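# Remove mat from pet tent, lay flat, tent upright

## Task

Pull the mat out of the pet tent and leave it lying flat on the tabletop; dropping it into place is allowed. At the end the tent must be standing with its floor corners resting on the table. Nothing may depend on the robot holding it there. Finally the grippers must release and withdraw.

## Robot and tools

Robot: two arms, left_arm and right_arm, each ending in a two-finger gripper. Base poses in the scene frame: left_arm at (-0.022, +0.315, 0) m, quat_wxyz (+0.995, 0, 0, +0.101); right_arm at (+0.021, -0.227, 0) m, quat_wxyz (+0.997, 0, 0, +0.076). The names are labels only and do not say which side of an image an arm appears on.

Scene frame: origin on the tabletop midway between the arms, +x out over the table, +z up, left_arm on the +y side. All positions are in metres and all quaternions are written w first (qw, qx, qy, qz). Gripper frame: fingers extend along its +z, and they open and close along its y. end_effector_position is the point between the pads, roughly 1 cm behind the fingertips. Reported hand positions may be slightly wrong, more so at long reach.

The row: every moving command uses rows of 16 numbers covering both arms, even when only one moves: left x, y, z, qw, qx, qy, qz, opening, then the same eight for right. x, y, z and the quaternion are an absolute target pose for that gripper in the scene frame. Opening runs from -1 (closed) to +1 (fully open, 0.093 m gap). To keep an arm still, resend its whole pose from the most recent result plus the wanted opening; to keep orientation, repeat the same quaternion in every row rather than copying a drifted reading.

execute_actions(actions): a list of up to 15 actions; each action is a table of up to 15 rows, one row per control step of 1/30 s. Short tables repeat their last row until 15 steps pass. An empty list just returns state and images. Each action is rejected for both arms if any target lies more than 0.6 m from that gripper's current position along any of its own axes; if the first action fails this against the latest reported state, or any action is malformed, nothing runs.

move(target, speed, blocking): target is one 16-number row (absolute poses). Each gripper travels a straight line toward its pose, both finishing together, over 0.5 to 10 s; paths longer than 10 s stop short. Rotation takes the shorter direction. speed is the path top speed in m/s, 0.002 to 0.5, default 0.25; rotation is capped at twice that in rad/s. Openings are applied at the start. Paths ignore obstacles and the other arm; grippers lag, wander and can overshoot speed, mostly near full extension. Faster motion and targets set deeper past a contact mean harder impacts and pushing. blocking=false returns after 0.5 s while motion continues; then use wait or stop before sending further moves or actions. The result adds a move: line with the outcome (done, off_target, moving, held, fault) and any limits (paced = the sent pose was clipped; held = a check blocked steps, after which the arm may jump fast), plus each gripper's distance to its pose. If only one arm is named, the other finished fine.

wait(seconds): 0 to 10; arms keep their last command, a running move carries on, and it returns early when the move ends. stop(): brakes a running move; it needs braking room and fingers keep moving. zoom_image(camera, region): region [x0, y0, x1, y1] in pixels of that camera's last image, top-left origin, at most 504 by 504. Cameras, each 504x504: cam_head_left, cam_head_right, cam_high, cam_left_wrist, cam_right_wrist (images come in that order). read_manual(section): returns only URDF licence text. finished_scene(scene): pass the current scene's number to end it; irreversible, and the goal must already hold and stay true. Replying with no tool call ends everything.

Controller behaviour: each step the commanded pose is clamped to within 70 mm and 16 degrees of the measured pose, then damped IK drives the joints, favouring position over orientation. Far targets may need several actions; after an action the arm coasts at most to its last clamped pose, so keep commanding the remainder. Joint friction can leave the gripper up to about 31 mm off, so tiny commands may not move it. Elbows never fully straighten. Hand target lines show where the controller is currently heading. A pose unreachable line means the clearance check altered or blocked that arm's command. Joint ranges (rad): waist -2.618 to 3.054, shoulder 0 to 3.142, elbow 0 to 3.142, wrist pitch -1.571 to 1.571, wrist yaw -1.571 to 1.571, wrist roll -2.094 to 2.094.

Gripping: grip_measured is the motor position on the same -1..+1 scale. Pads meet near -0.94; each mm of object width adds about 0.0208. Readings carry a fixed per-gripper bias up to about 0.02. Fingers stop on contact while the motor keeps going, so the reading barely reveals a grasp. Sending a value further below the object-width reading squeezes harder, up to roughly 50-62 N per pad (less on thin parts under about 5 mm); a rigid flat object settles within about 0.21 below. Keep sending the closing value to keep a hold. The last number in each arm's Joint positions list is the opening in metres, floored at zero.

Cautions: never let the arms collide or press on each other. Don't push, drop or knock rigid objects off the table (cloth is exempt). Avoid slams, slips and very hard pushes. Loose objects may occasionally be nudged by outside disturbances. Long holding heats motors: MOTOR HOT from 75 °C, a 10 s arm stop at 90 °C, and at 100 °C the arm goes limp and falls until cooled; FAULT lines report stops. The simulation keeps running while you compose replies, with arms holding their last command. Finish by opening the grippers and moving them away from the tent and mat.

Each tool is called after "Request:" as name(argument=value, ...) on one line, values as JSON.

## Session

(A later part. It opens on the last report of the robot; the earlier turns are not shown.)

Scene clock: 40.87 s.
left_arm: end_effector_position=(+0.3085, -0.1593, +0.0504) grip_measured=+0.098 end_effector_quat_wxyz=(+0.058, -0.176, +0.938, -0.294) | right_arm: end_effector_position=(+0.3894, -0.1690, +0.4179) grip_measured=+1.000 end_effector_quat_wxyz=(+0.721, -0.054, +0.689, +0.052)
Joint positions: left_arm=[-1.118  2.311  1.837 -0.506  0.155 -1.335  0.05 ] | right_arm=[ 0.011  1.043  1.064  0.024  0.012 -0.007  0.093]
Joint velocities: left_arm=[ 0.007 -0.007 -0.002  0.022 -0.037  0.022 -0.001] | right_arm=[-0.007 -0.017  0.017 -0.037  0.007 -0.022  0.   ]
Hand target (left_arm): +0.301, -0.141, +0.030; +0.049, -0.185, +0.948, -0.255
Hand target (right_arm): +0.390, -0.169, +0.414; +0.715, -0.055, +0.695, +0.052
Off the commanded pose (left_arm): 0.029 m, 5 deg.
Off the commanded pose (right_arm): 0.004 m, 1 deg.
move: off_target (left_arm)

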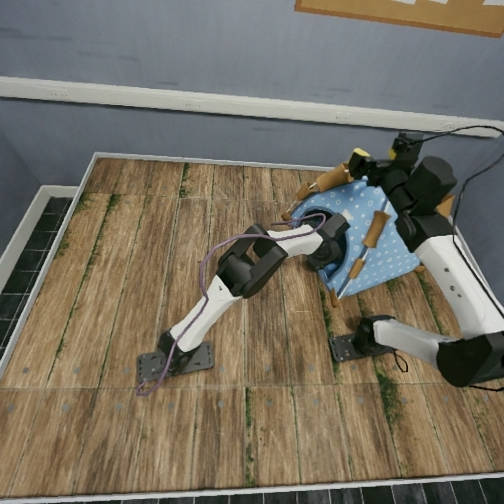

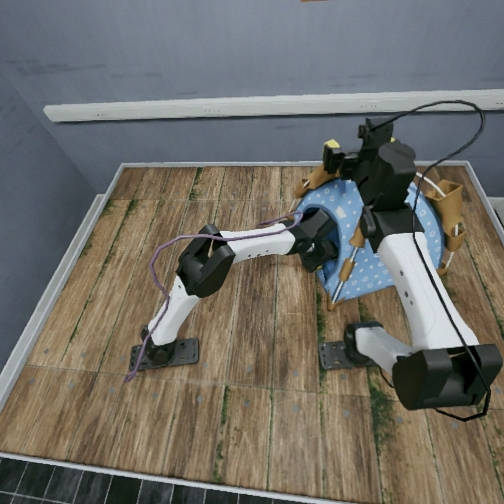

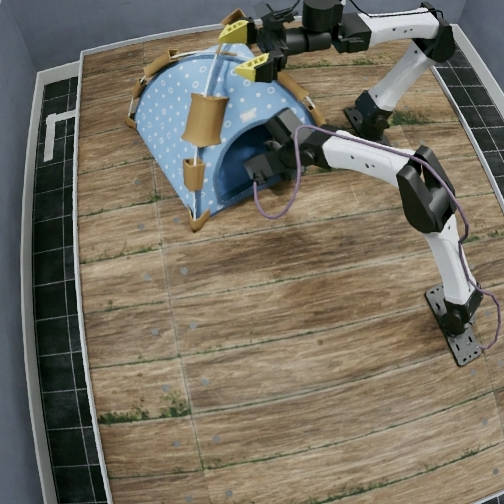

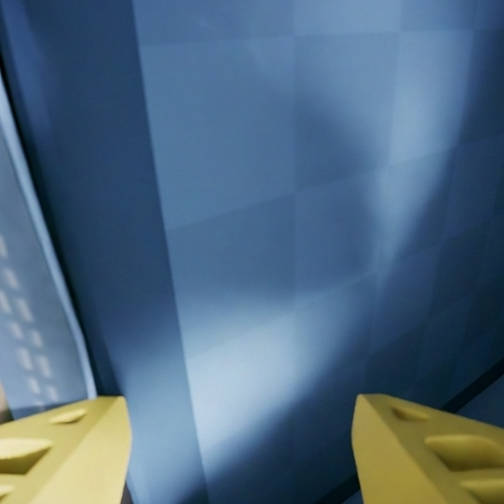

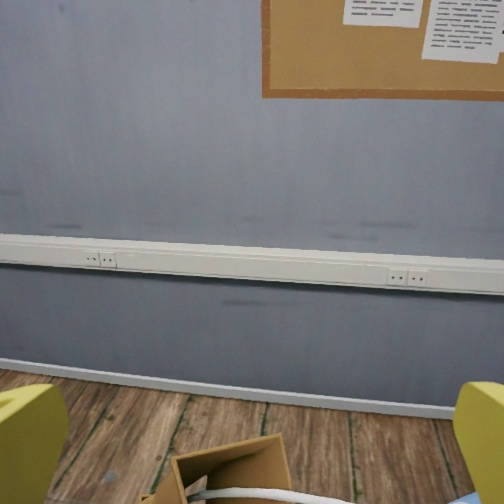

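Request:
move(target=[0.305,-0.15,0.005,0.049,-0.185,0.948,-0.255,0.0,0.3895,-0.1689,0.4138,0.715,-0.055,0.695,0.052,1], speed=0.05)

Request:
move(target=[0.31,-0.165,0.01,0.049,-0.185,0.948,-0.255,-1,0.3895,-0.1689,0.4138,0.715,-0.055,0.695,0.052,1], speed=0.05)

Request:
move(target=[0.3,-0.14,0.1,0.049,-0.185,0.948,-0.255,-1,0.3895,-0.1689,0.4138,0.715,-0.055,0.695,0.052,1], speed=0.08)

Scene clock: 45.20 s.
left_arm: end_effector_position=(+0.3099, -0.1613, +0.0436) grip_measured=+0.001 end_effector_quat_wxyz=(+0.058, -0.176, +0.937, -0.295) | right_arm: end_effector_position=(+0.3894, -0.1690, +0.4182) grip_measured=+1.000 end_effector_quat_wxyz=(+0.722, -0.054, +0.688, +0.052)
Joint positions: left_arm=[-1.118  2.327  1.836 -0.487  0.156 -1.335  0.045] | right_arm=[ 0.011  1.043  1.064  0.025  0.012 -0.007  0.093]
Joint velocities: left_arm=[-0.002  0.002  0.012 -0.022 -0.081  0.007 -0.   ] | right_arm=[ 0.002  0.002 -0.002 -0.022  0.037  0.037  0.   ]
Hand target (left_arm): +0.304, -0.149, +0.006; +0.049, -0.184, +0.948, -0.255
Hand target (right_arm): +0.390, -0.169, +0.414; +0.715, -0.055, +0.695, +0.052
Off the commanded pose (left_arm): 0.041 m, 5 deg.
Off the commanded pose (right_arm): 0.004 m, 1 deg.
move: off_target (left_arm)

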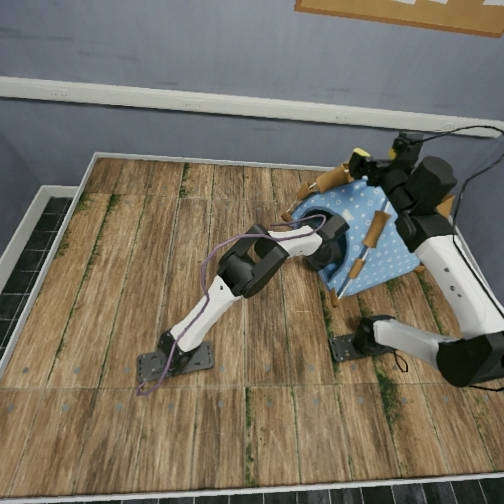

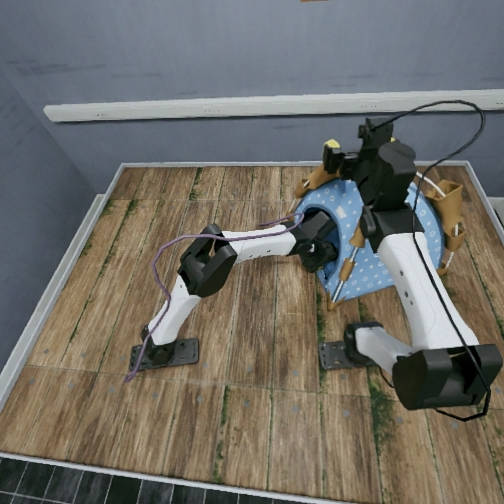

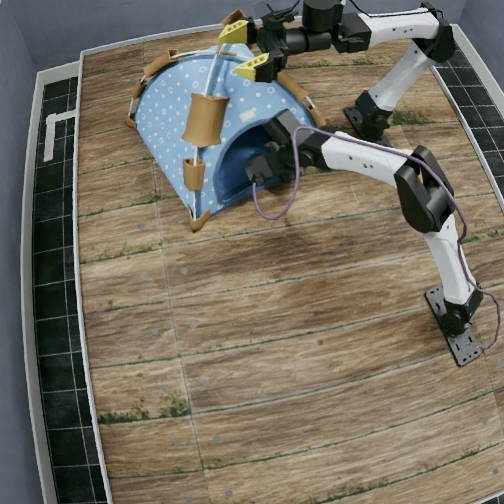

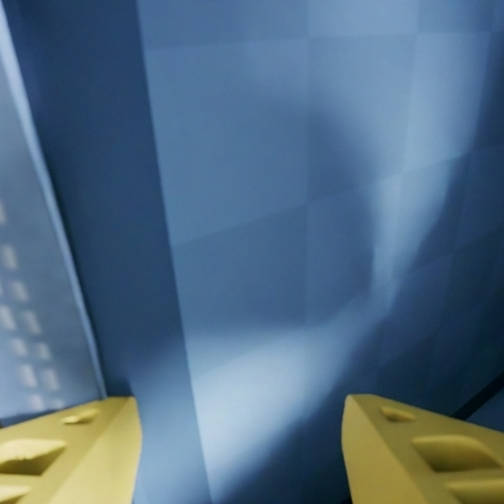

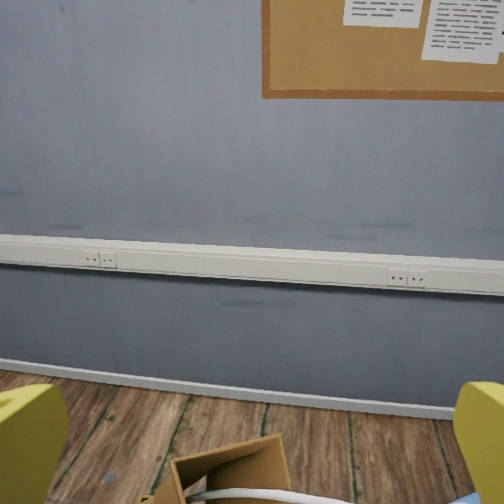

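Scene clock: 46.30 s.
left_arm: end_effector_position=(+0.3140, -0.1657, +0.0325) grip_measured=-0.976 end_effector_quat_wxyz=(+0.054, -0.181, +0.942, -0.279) | right_arm: end_effector_position=(+0.3894, -0.1690, +0.4184) grip_measured=+1.000 end_effector_quat_wxyz=(+0.722, -0.054, +0.688, +0.052)
Joint positions: left_arm=[-1.119  2.389  1.919 -0.543  0.147 -1.339  0.   ] | right_arm=[ 0.011  1.043  1.064  0.026  0.012 -0.007  0.093]
Joint velocities: left_arm=[ 0.002 -0.012  0.007 -0.022  0.022  0.022  0.   ] | right_arm=[-0.012  0.002 -0.007 -0.051  0.007  0.007  0.   ]
Hand target (left_arm): +0.310, -0.165, +0.010; +0.050, -0.184, +0.948, -0.256
Hand target (right_arm): +0.390, -0.169, +0.414; +0.715, -0.055, +0.695, +0.052
Off the commanded pose (left_arm): 0.023 m, 3 deg.
Off the commanded pose (right_arm): 0.005 m, 1 deg.
move: off_target (left_arm)

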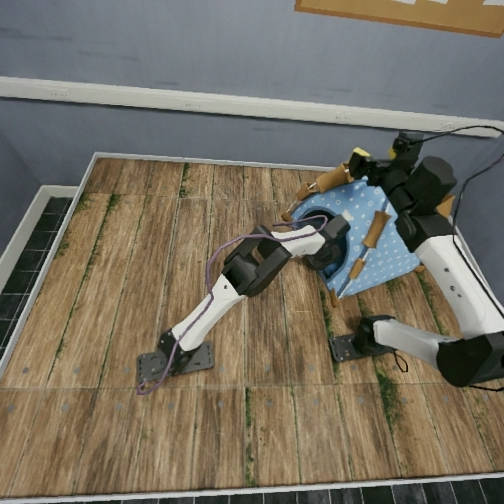

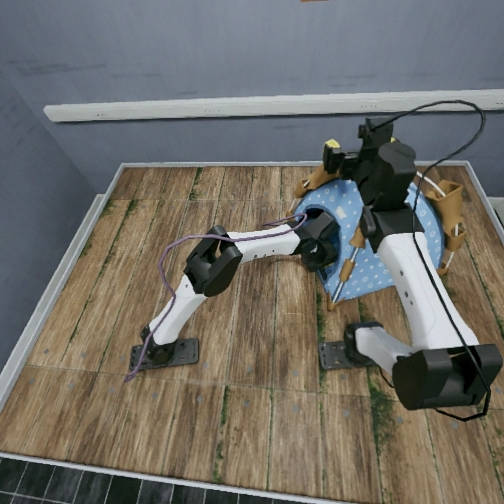

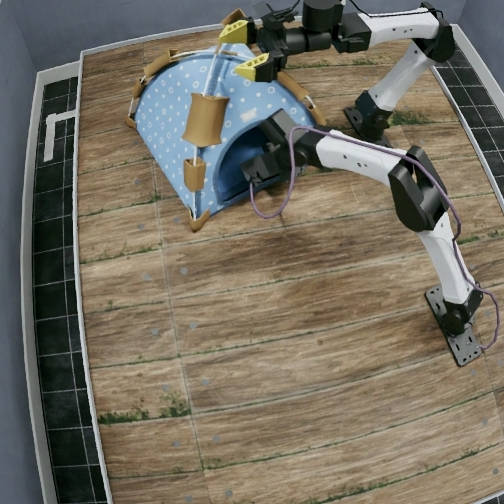

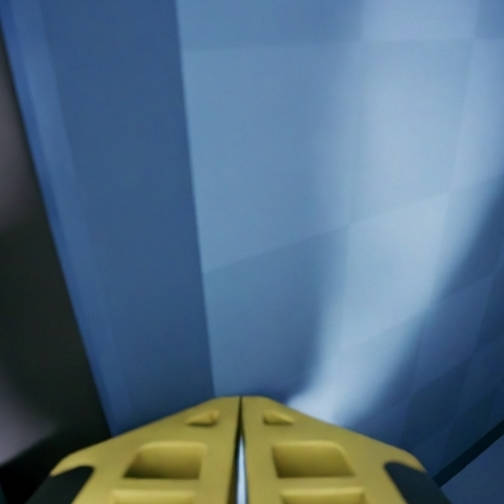

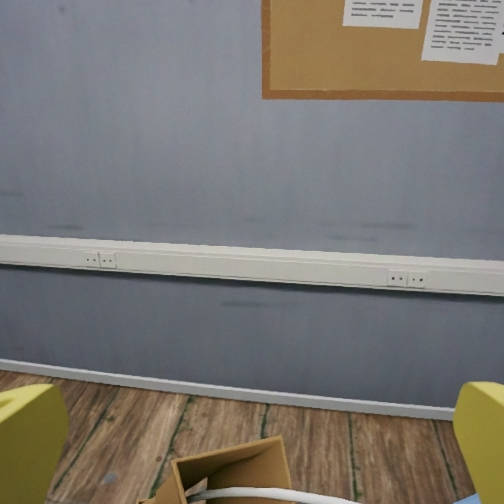

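Scene clock: 47.77 s.
left_arm: end_effector_position=(+0.2929, -0.1373, +0.0779) grip_measured=-0.976 end_effector_quat_wxyz=(+0.035, -0.187, +0.952, -0.238) | right_arm: end_effector_position=(+0.3894, -0.1690, +0.4186) grip_measured=+1.000 end_effector_quat_wxyz=(+0.722, -0.054, +0.687, +0.052)
Joint positions: left_arm=[-1.119  2.275  1.947 -0.777  0.144 -1.339  0.   ] | right_arm=[ 0.011  1.043  1.064  0.027  0.012 -0.007  0.093]
Joint velocities: left_arm=[-0.007  0.007 -0.012  0.066 -0.007 -0.037  0.   ] | right_arm=[-0.007  0.007  0.022  0.007 -0.066 -0.066  0.   ]
Hand target (left_arm): +0.299, -0.139, +0.100; +0.049, -0.185, +0.948, -0.255
Hand target (right_arm): +0.390, -0.169, +0.414; +0.715, -0.055, +0.695, +0.052
Off the commanded pose (left_arm): 0.023 m, 3 deg.
Off the commanded pose (right_arm): 0.005 m, 1 deg.
move: off_target (left_arm)

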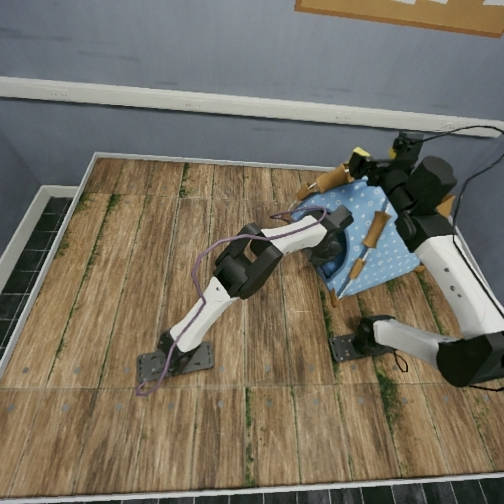

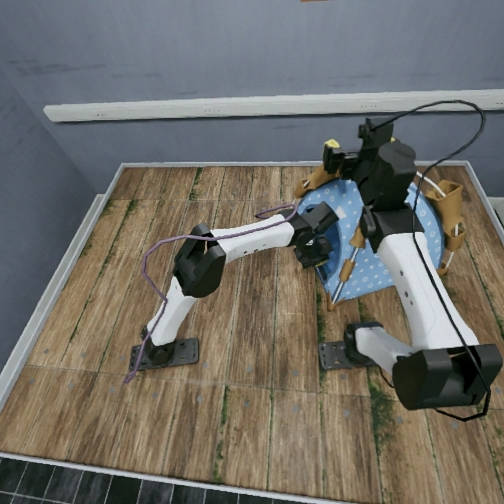

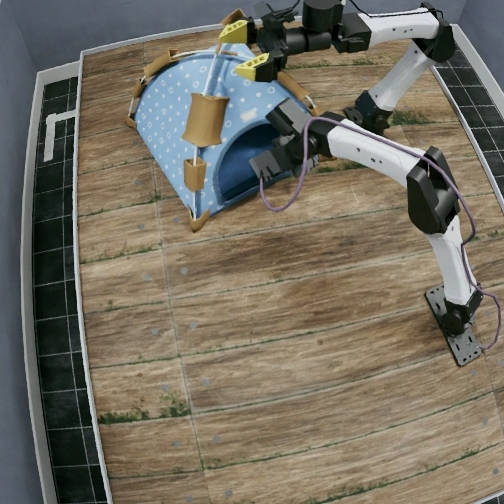

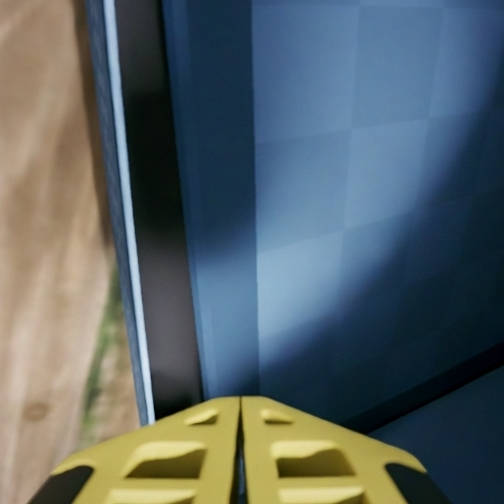

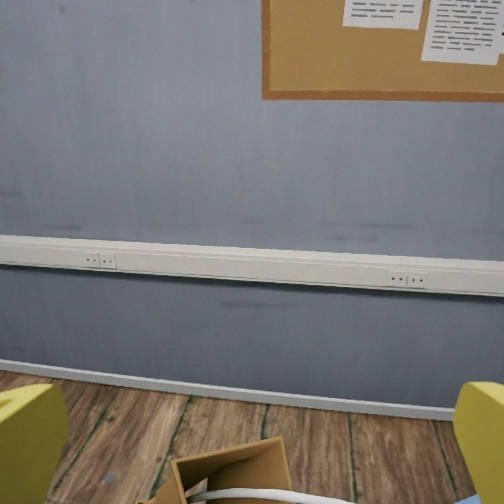

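Request:
move(target=[0.305,-0.145,0.08,0.016,-0.19,0.978,-0.086,-0.7,0.3895,-0.1689,0.4138,0.715,-0.055,0.695,0.052,1], speed=0.1)

Request:
move(target=[0.305,-0.145,0.03,0.016,-0.19,0.978,-0.086,-0.7,0.3895,-0.1689,0.4138,0.715,-0.055,0.695,0.052,1], speed=0.05)

Request:
move(target=[0.305,-0.145,0.01,0.016,-0.19,0.978,-0.086,0,0.3895,-0.1689,0.4138,0.715,-0.055,0.695,0.052,1], speed=0.03)

Scene clock: 58.77 s.
left_arm: end_effector_position=(+0.3050, -0.1405, +0.0778) grip_measured=-0.702 end_effector_quat_wxyz=(+0.032, -0.194, +0.972, -0.132) | right_arm: end_effector_position=(+0.3894, -0.1690, +0.4187) grip_measured=+1.000 end_effector_quat_wxyz=(+0.722, -0.054, +0.687, +0.052)
Joint positions: left_arm=[-1.133  2.724  2.853 -1.432  0.054 -1.332  0.012] | right_arm=[ 0.011  1.043  1.064  0.028  0.012 -0.007  0.093]
Joint velocities: left_arm=[-0.002 -0.012  0.012  0.022 -0.022 -0.007 -0.   ] | right_arm=[-0.002 -0.017  0.002  0.007  0.081  0.037  0.   ]
Hand target (left_arm): +0.304, -0.143, +0.079; +0.038, -0.189, +0.972, -0.132
Hand target (right_arm): +0.390, -0.169, +0.414; +0.715, -0.055, +0.695, +0.052
Off the commanded pose (left_arm): 0.005 m, 6 deg.
Off the commanded pose (right_arm): 0.005 m, 1 deg.
elbow stopped short (left arm): the move would have taken joint 3 (elbow) straighter than the controller allows; a more bent joint 3 avoids this.
move: off_target (left_arm)

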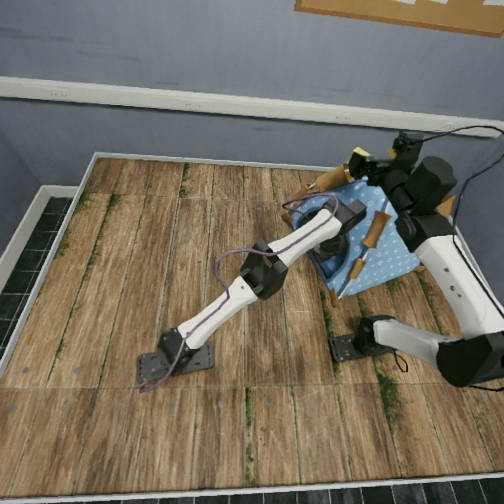

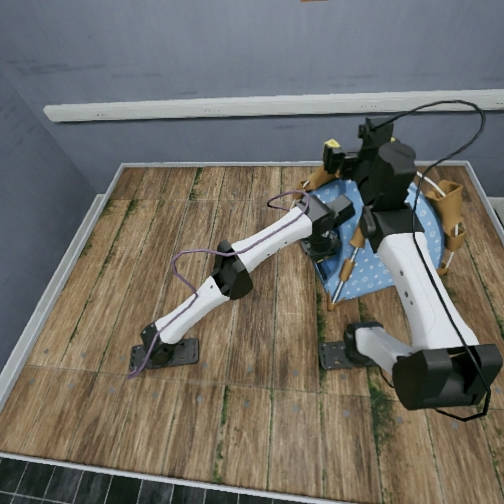

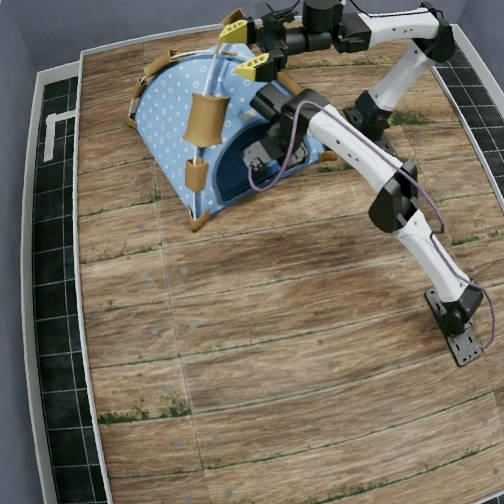

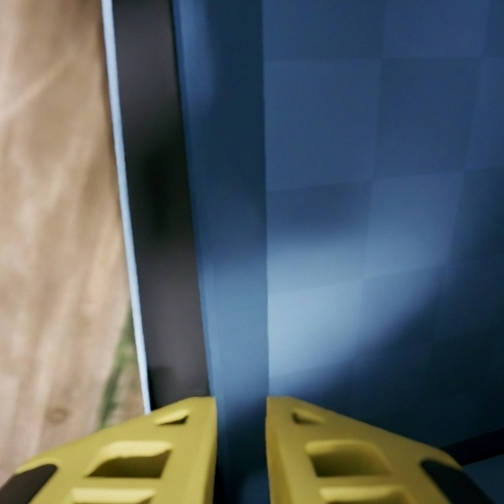

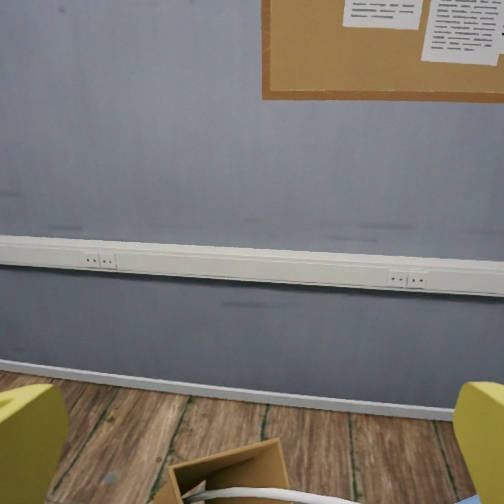

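Scene clock: 60.03 s.
left_arm: end_effector_position=(+0.3029, -0.1376, +0.0296) grip_measured=-0.702 end_effector_quat_wxyz=(+0.015, -0.196, +0.976, -0.095) | right_arm: end_effector_position=(+0.3894, -0.1690, +0.4187) grip_measured=+1.000 end_effector_quat_wxyz=(+0.722, -0.054, +0.687, +0.052)
Joint positions: left_arm=[-1.133  2.814  2.853 -1.425  0.054 -1.332  0.012] | right_arm=[ 0.011  1.043  1.064  0.028  0.012 -0.007  0.093]
Joint velocities: left_arm=[-0.007 -0.017 -0.012  0.022 -0.095 -0.037 -0.001] | right_arm=[-0.007  0.002  0.002 -0.037  0.022  0.022  0.   ]
Hand target (left_arm): +0.305, -0.145, +0.030; +0.025, -0.190, +0.976, -0.105
Hand target (right_arm): +0.390, -0.169, +0.414; +0.715, -0.055, +0.695, +0.052
Off the commanded pose (left_arm): 0.008 m, 1 deg.
Off the commanded pose (right_arm): 0.005 m, 1 deg.
elbow stopped short (left arm): the move would have taken joint 3 (elbow) straighter than the controller allows; a more bent joint 3 avoids this.
move: done

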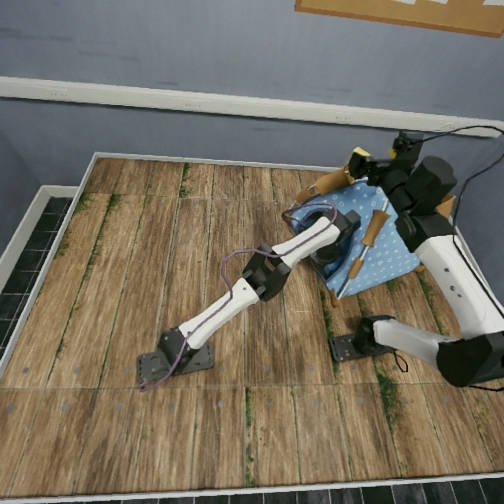

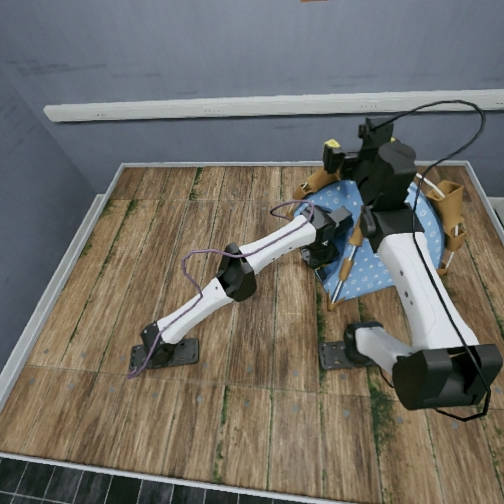

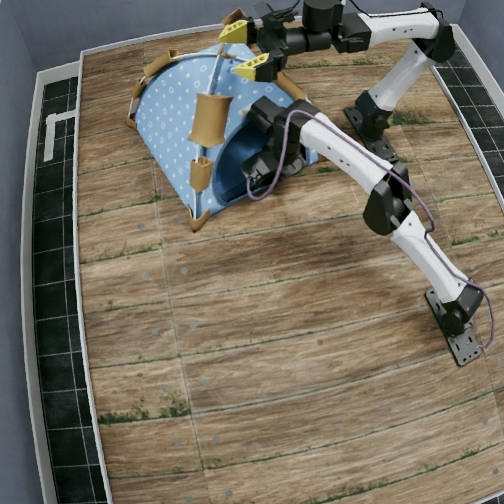

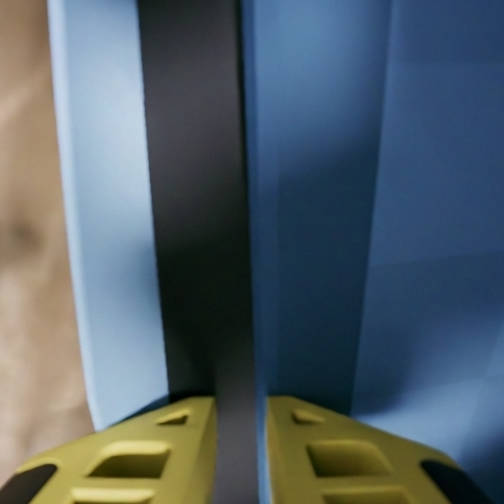

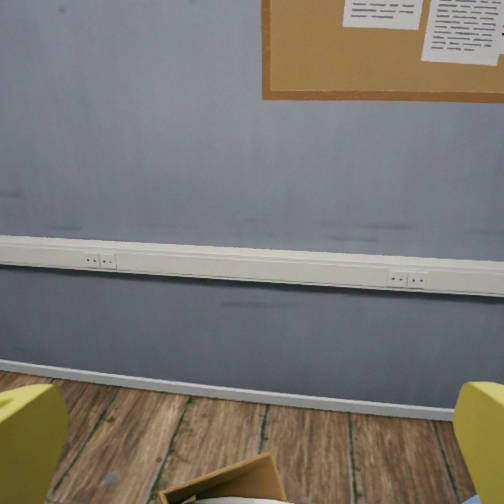

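Scene clock: 60.97 s.
left_arm: end_effector_position=(+0.3050, -0.1406, +0.0276) grip_measured=-0.002 end_effector_quat_wxyz=(+0.017, -0.195, +0.975, -0.100) | right_arm: end_effector_position=(+0.3894, -0.1690, +0.4188) grip_measured=+1.000 end_effector_quat_wxyz=(+0.723, -0.054, +0.687, +0.052)
Joint positions: left_arm=[-1.133  2.826  2.865 -1.414  0.054 -1.332  0.045] | right_arm=[ 0.011  1.043  1.064  0.028  0.012 -0.007  0.093]
Joint velocities: left_arm=[-0.007 -0.007  0.002  0.007 -0.051 -0.051  0.   ] | right_arm=[ 0.007  0.012 -0.017 -0.051 -0.051  0.007  0.   ]
Hand target (left_arm): +0.304, -0.144, +0.010; +0.019, -0.190, +0.977, -0.094
Hand target (right_arm): +0.390, -0.169, +0.414; +0.715, -0.055, +0.695, +0.052
Off the commanded pose (left_arm): 0.018 m, 2 deg.
Off the commanded pose (right_arm): 0.005 m, 1 deg.
elbow stopped short (left arm): the move would have taken joint 3 (elbow) straighter than the controller allows; a more bent joint 3 avoids this.
move: off_target (left_arm)

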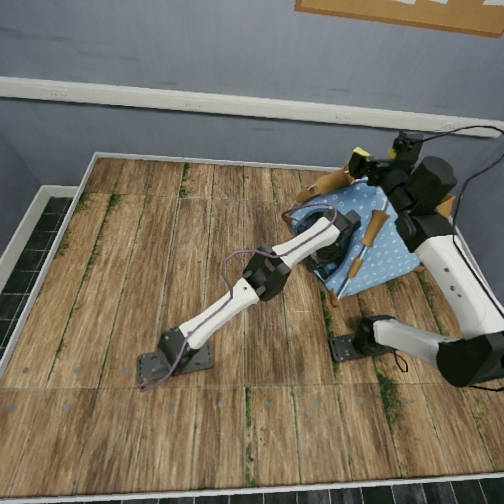

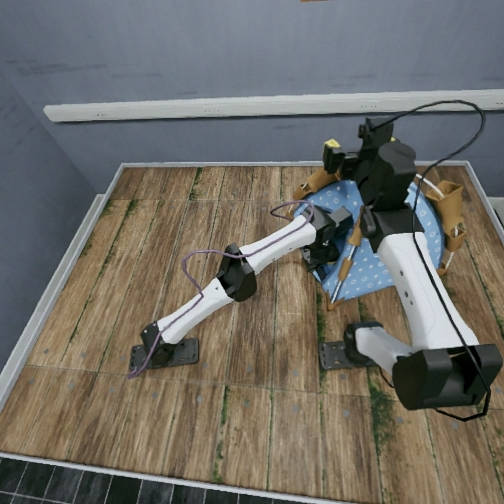

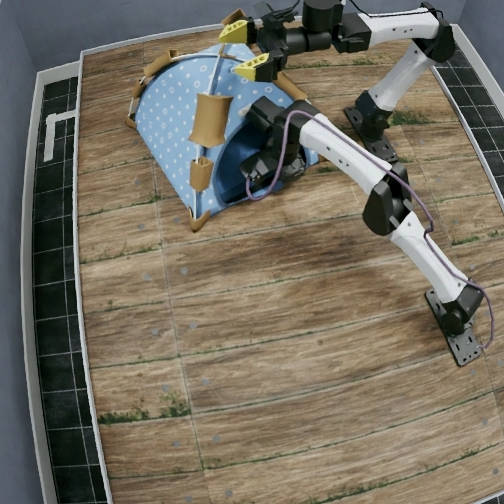

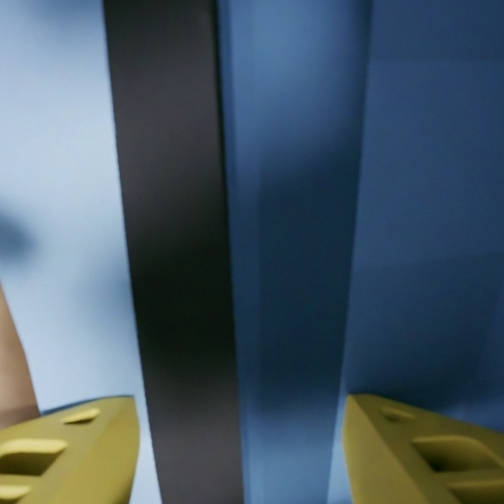

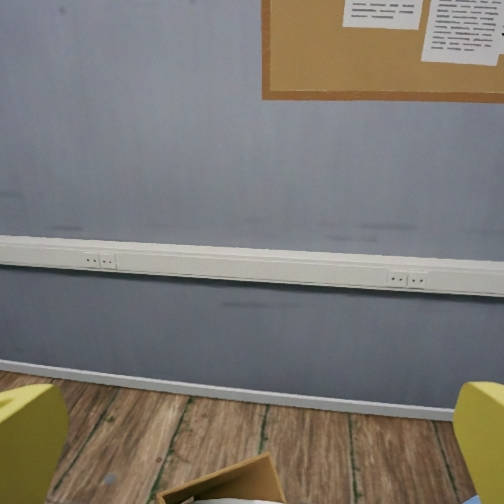

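Inside the lip. Now tilt back to 35° so the outer tip reaches the floor, moving in.

Request:
move(target=[0.31,-0.16,0.01,0.055,-0.183,0.94,-0.29,0,0.3895,-0.1689,0.4138,0.715,-0.055,0.695,0.052,1], speed=0.1)

Request:
move(target=[0.31,-0.16,0.005,0.055,-0.183,0.94,-0.29,-1,0.3895,-0.1689,0.4138,0.715,-0.055,0.695,0.052,1], speed=0.05)

Request:
move(target=[0.3,-0.14,0.1,0.055,-0.183,0.94,-0.29,-1,0.3895,-0.1689,0.4138,0.715,-0.055,0.695,0.052,1], speed=0.08)

Scene clock: 68.20 s.
left_arm: end_effector_position=(+0.3167, -0.1646, +0.0379) grip_measured=-0.002 end_effector_quat_wxyz=(+0.066, -0.182, +0.933, -0.303) | right_arm: end_effector_position=(+0.3894, -0.1690, +0.4187) grip_measured=+1.000 end_effector_quat_wxyz=(+0.722, -0.054, +0.687, +0.052)
Joint positions: left_arm=[-1.114  2.345  1.832 -0.442  0.148 -1.345  0.045] | right_arm=[ 0.011  1.043  1.064  0.028  0.012 -0.007  0.093]
Joint velocities: left_arm=[-0.027 -0.017  0.007  0.007 -0.051  0.051 -0.001] | right_arm=[-0.002 -0.022 -0.012  0.007  0.022 -0.066  0.   ]
Hand target (left_arm): +0.311, -0.161, +0.012; +0.054, -0.185, +0.938, -0.289
Hand target (right_arm): +0.390, -0.169, +0.414; +0.715, -0.055, +0.695, +0.052
Off the commanded pose (left_arm): 0.029 m, 2 deg.
Off the commanded pose (right_arm): 0.005 m, 1 deg.
move: off_target (left_arm)

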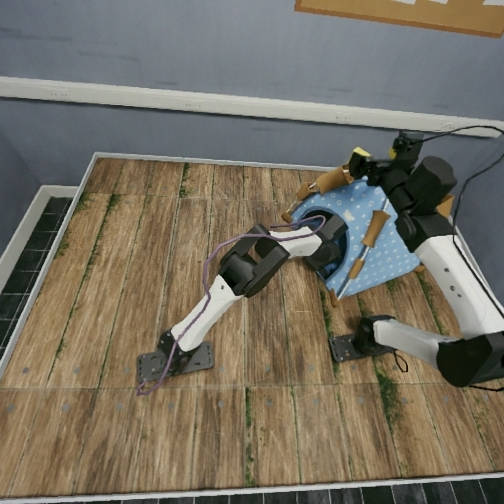

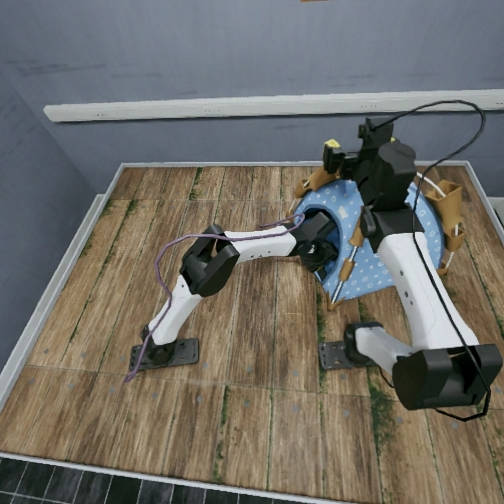

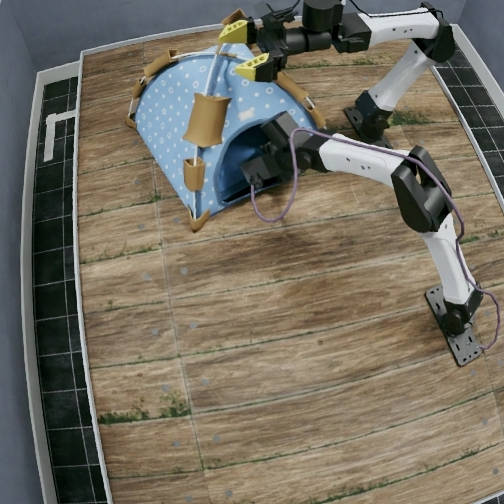

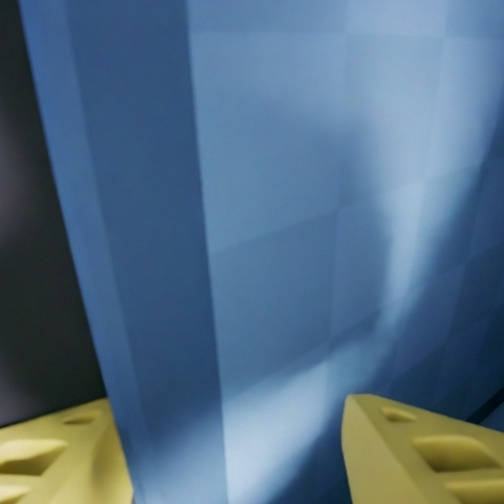

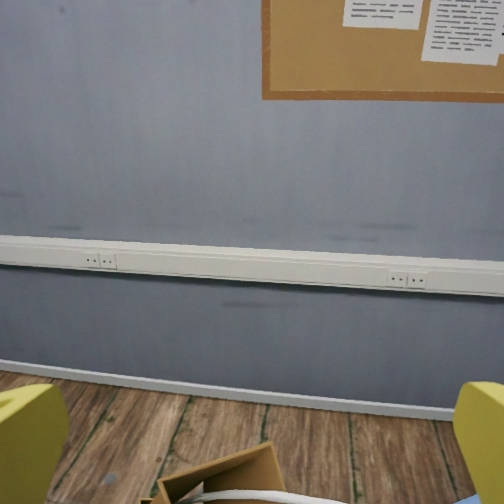

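Scene clock: 69.10 s.
left_arm: end_effector_position=(+0.3179, -0.1662, +0.0351) grip_measured=-0.956 end_effector_quat_wxyz=(+0.069, -0.181, +0.931, -0.311) | right_arm: end_effector_position=(+0.3894, -0.1690, +0.4187) grip_measured=+1.000 end_effector_quat_wxyz=(+0.722, -0.054, +0.687, +0.052)
Joint positions: left_arm=[-1.114  2.345  1.81  -0.402  0.148 -1.345  0.   ] | right_arm=[ 0.011  1.043  1.064  0.028  0.012 -0.007  0.093]
Joint velocities: left_arm=[-0.012  0.007 -0.002 -0.081 -0.037 -0.022  0.   ] | right_arm=[-0.007  0.012 -0.002  0.037 -0.007  0.007  0.   ]
Hand target (left_arm): +0.310, -0.160, +0.006; +0.055, -0.182, +0.938, -0.289
Hand target (right_arm): +0.390, -0.169, +0.414; +0.715, -0.055, +0.695, +0.052
Off the commanded pose (left_arm): 0.032 m, 3 deg.
Off the commanded pose (right_arm): 0.005 m, 1 deg.
move: off_target (left_arm)

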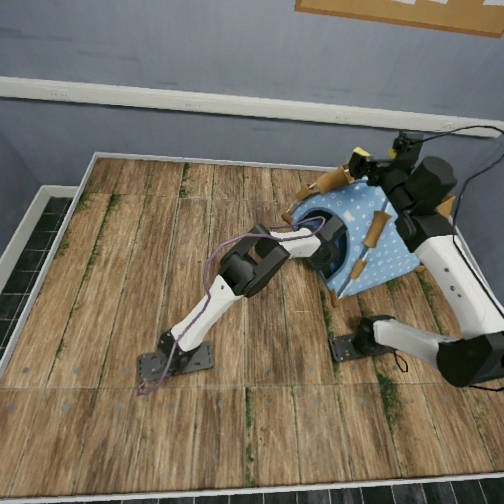

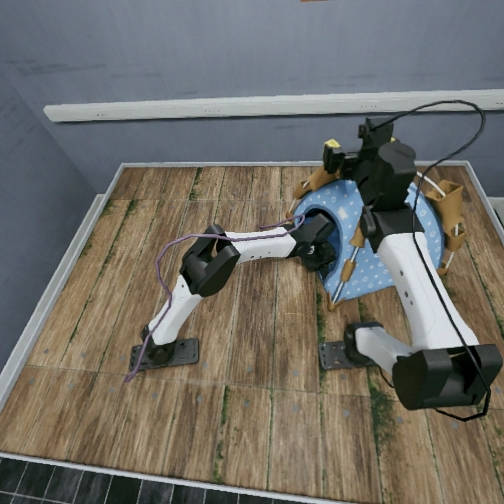

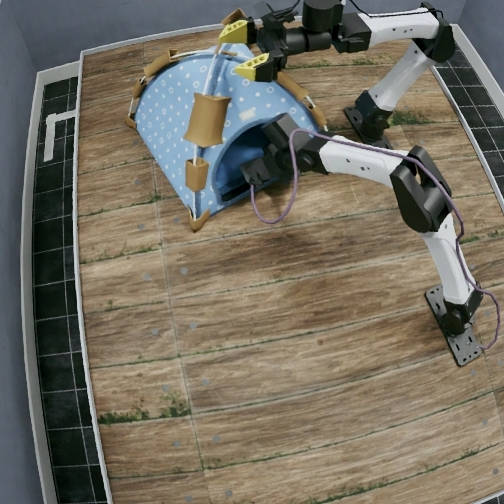

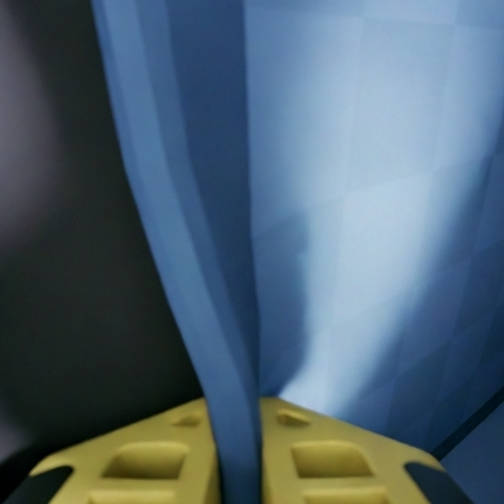

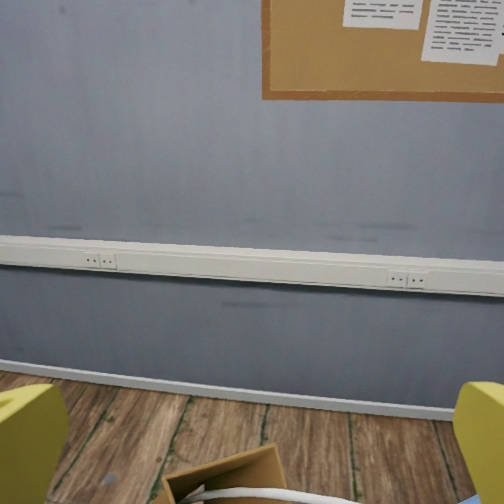

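Scene clock: 70.50 s.
left_arm: end_effector_position=(+0.2957, -0.1375, +0.0750) grip_measured=-0.956 end_effector_quat_wxyz=(+0.050, -0.187, +0.943, -0.271) | right_arm: end_effector_position=(+0.3894, -0.1690, +0.4187) grip_measured=+1.000 end_effector_quat_wxyz=(+0.722, -0.054, +0.687, +0.052)
Joint positions: left_arm=[-1.114  2.22   1.81  -0.62   0.148 -1.345  0.   ] | right_arm=[ 0.011  1.043  1.064  0.028  0.012 -0.007  0.093]
Joint velocities: left_arm=[-0.002  0.002 -0.002  0.022  0.007 -0.007  0.   ] | right_arm=[-0.012  0.002  0.012  0.037  0.051  0.037  0.   ]
Hand target (left_arm): +0.299, -0.139, +0.099; +0.055, -0.182, +0.938, -0.289
Hand target (right_arm): +0.390, -0.169, +0.414; +0.715, -0.055, +0.695, +0.052
Off the commanded pose (left_arm): 0.026 m, 2 deg.
Off the commanded pose (right_arm): 0.005 m, 1 deg.
move: off_target (left_arm)

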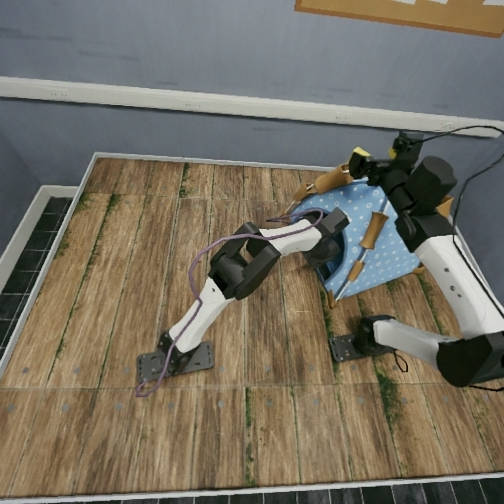

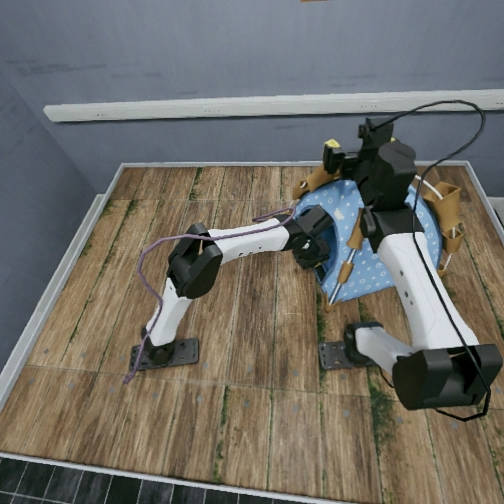

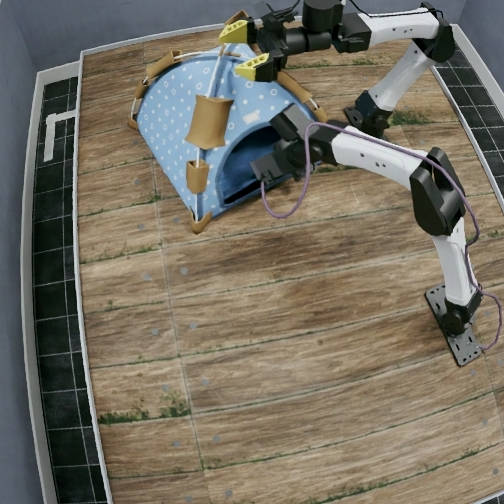

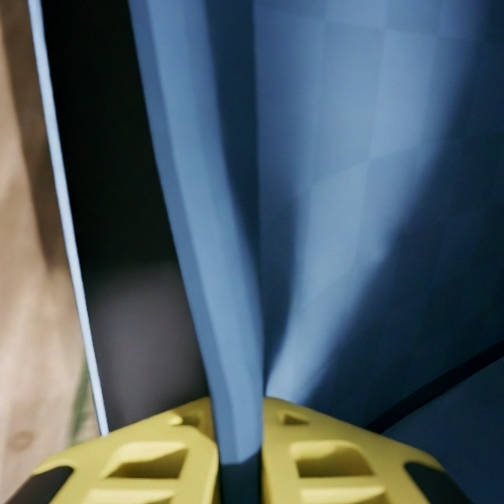

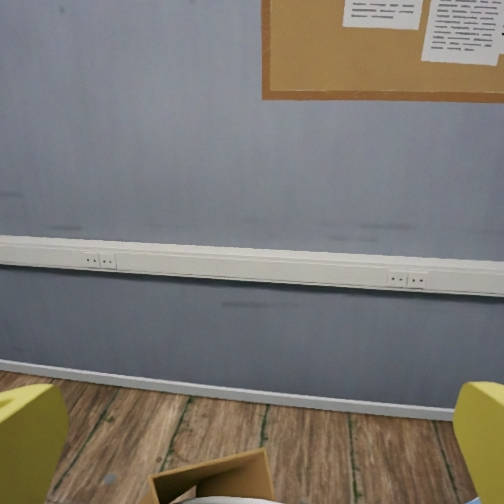

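Request:
move(target=[0.33,-0.08,0.12,0.055,-0.183,0.94,-0.29,-1,0.43,-0.22,0.29,0.5,0,0.866,0,1], speed=0.1)

Scene clock: 76.43 s.
left_arm: end_effector_position=(+0.3224, -0.0896, +0.1058) grip_measured=-0.956 end_effector_quat_wxyz=(+0.039, -0.176, +0.942, -0.284) | right_arm: end_effector_position=(+0.4371, -0.2075, +0.3527) grip_measured=+1.000 end_effector_quat_wxyz=(+0.592, -0.029, +0.805, +0.002)
Joint positions: left_arm=[-0.988  2.123  1.772 -0.688  0.247 -1.224  0.   ] | right_arm=[-0.099  1.263  1.263 -0.303  0.012 -0.029  0.093]
Joint velocities: left_arm=[ 0.002 -0.012  0.007  0.037  0.022  0.007  0.   ] | right_arm=[-0.002 -0.022  0.007 -0.007 -0.007  0.11   0.   ]
Hand target (left_arm): +0.329, -0.079, +0.120; +0.056, -0.183, +0.939, -0.288
Hand target (right_arm): +0.431, -0.218, +0.293; +0.504, -0.005, +0.864, -0.004
Off the commanded pose (left_arm): 0.019 m, 2 deg.
Off the commanded pose (right_arm): 0.064 m, 13 deg.
move: off_target (left_arm, right_arm)

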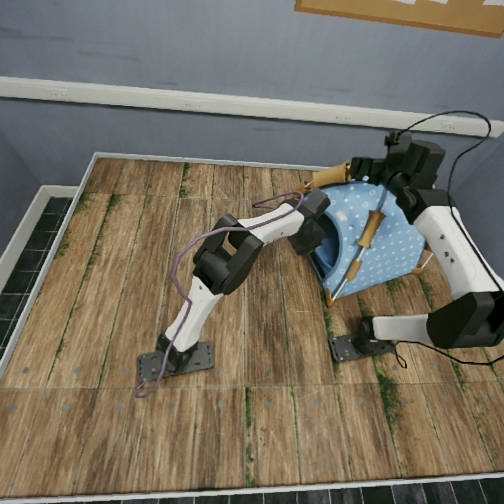

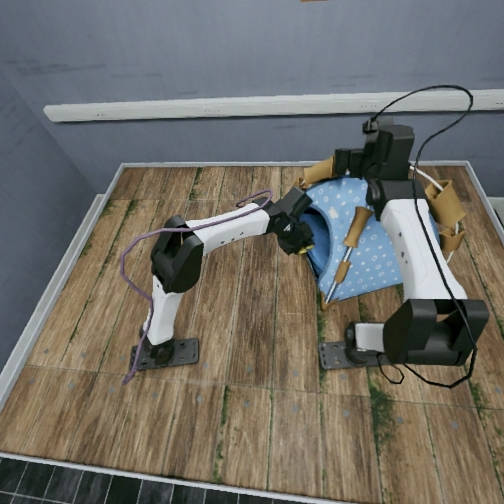

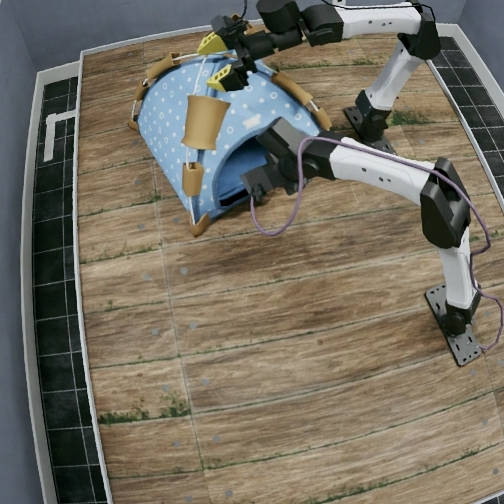

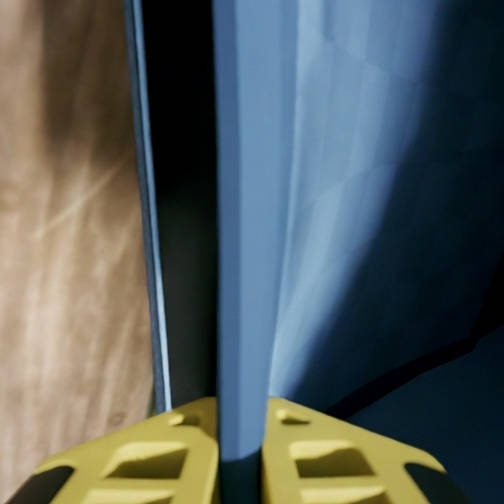

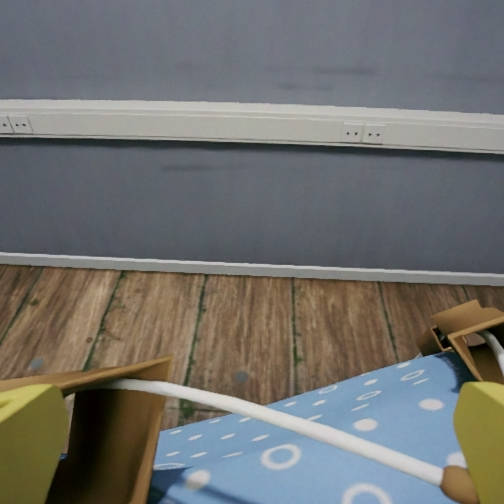

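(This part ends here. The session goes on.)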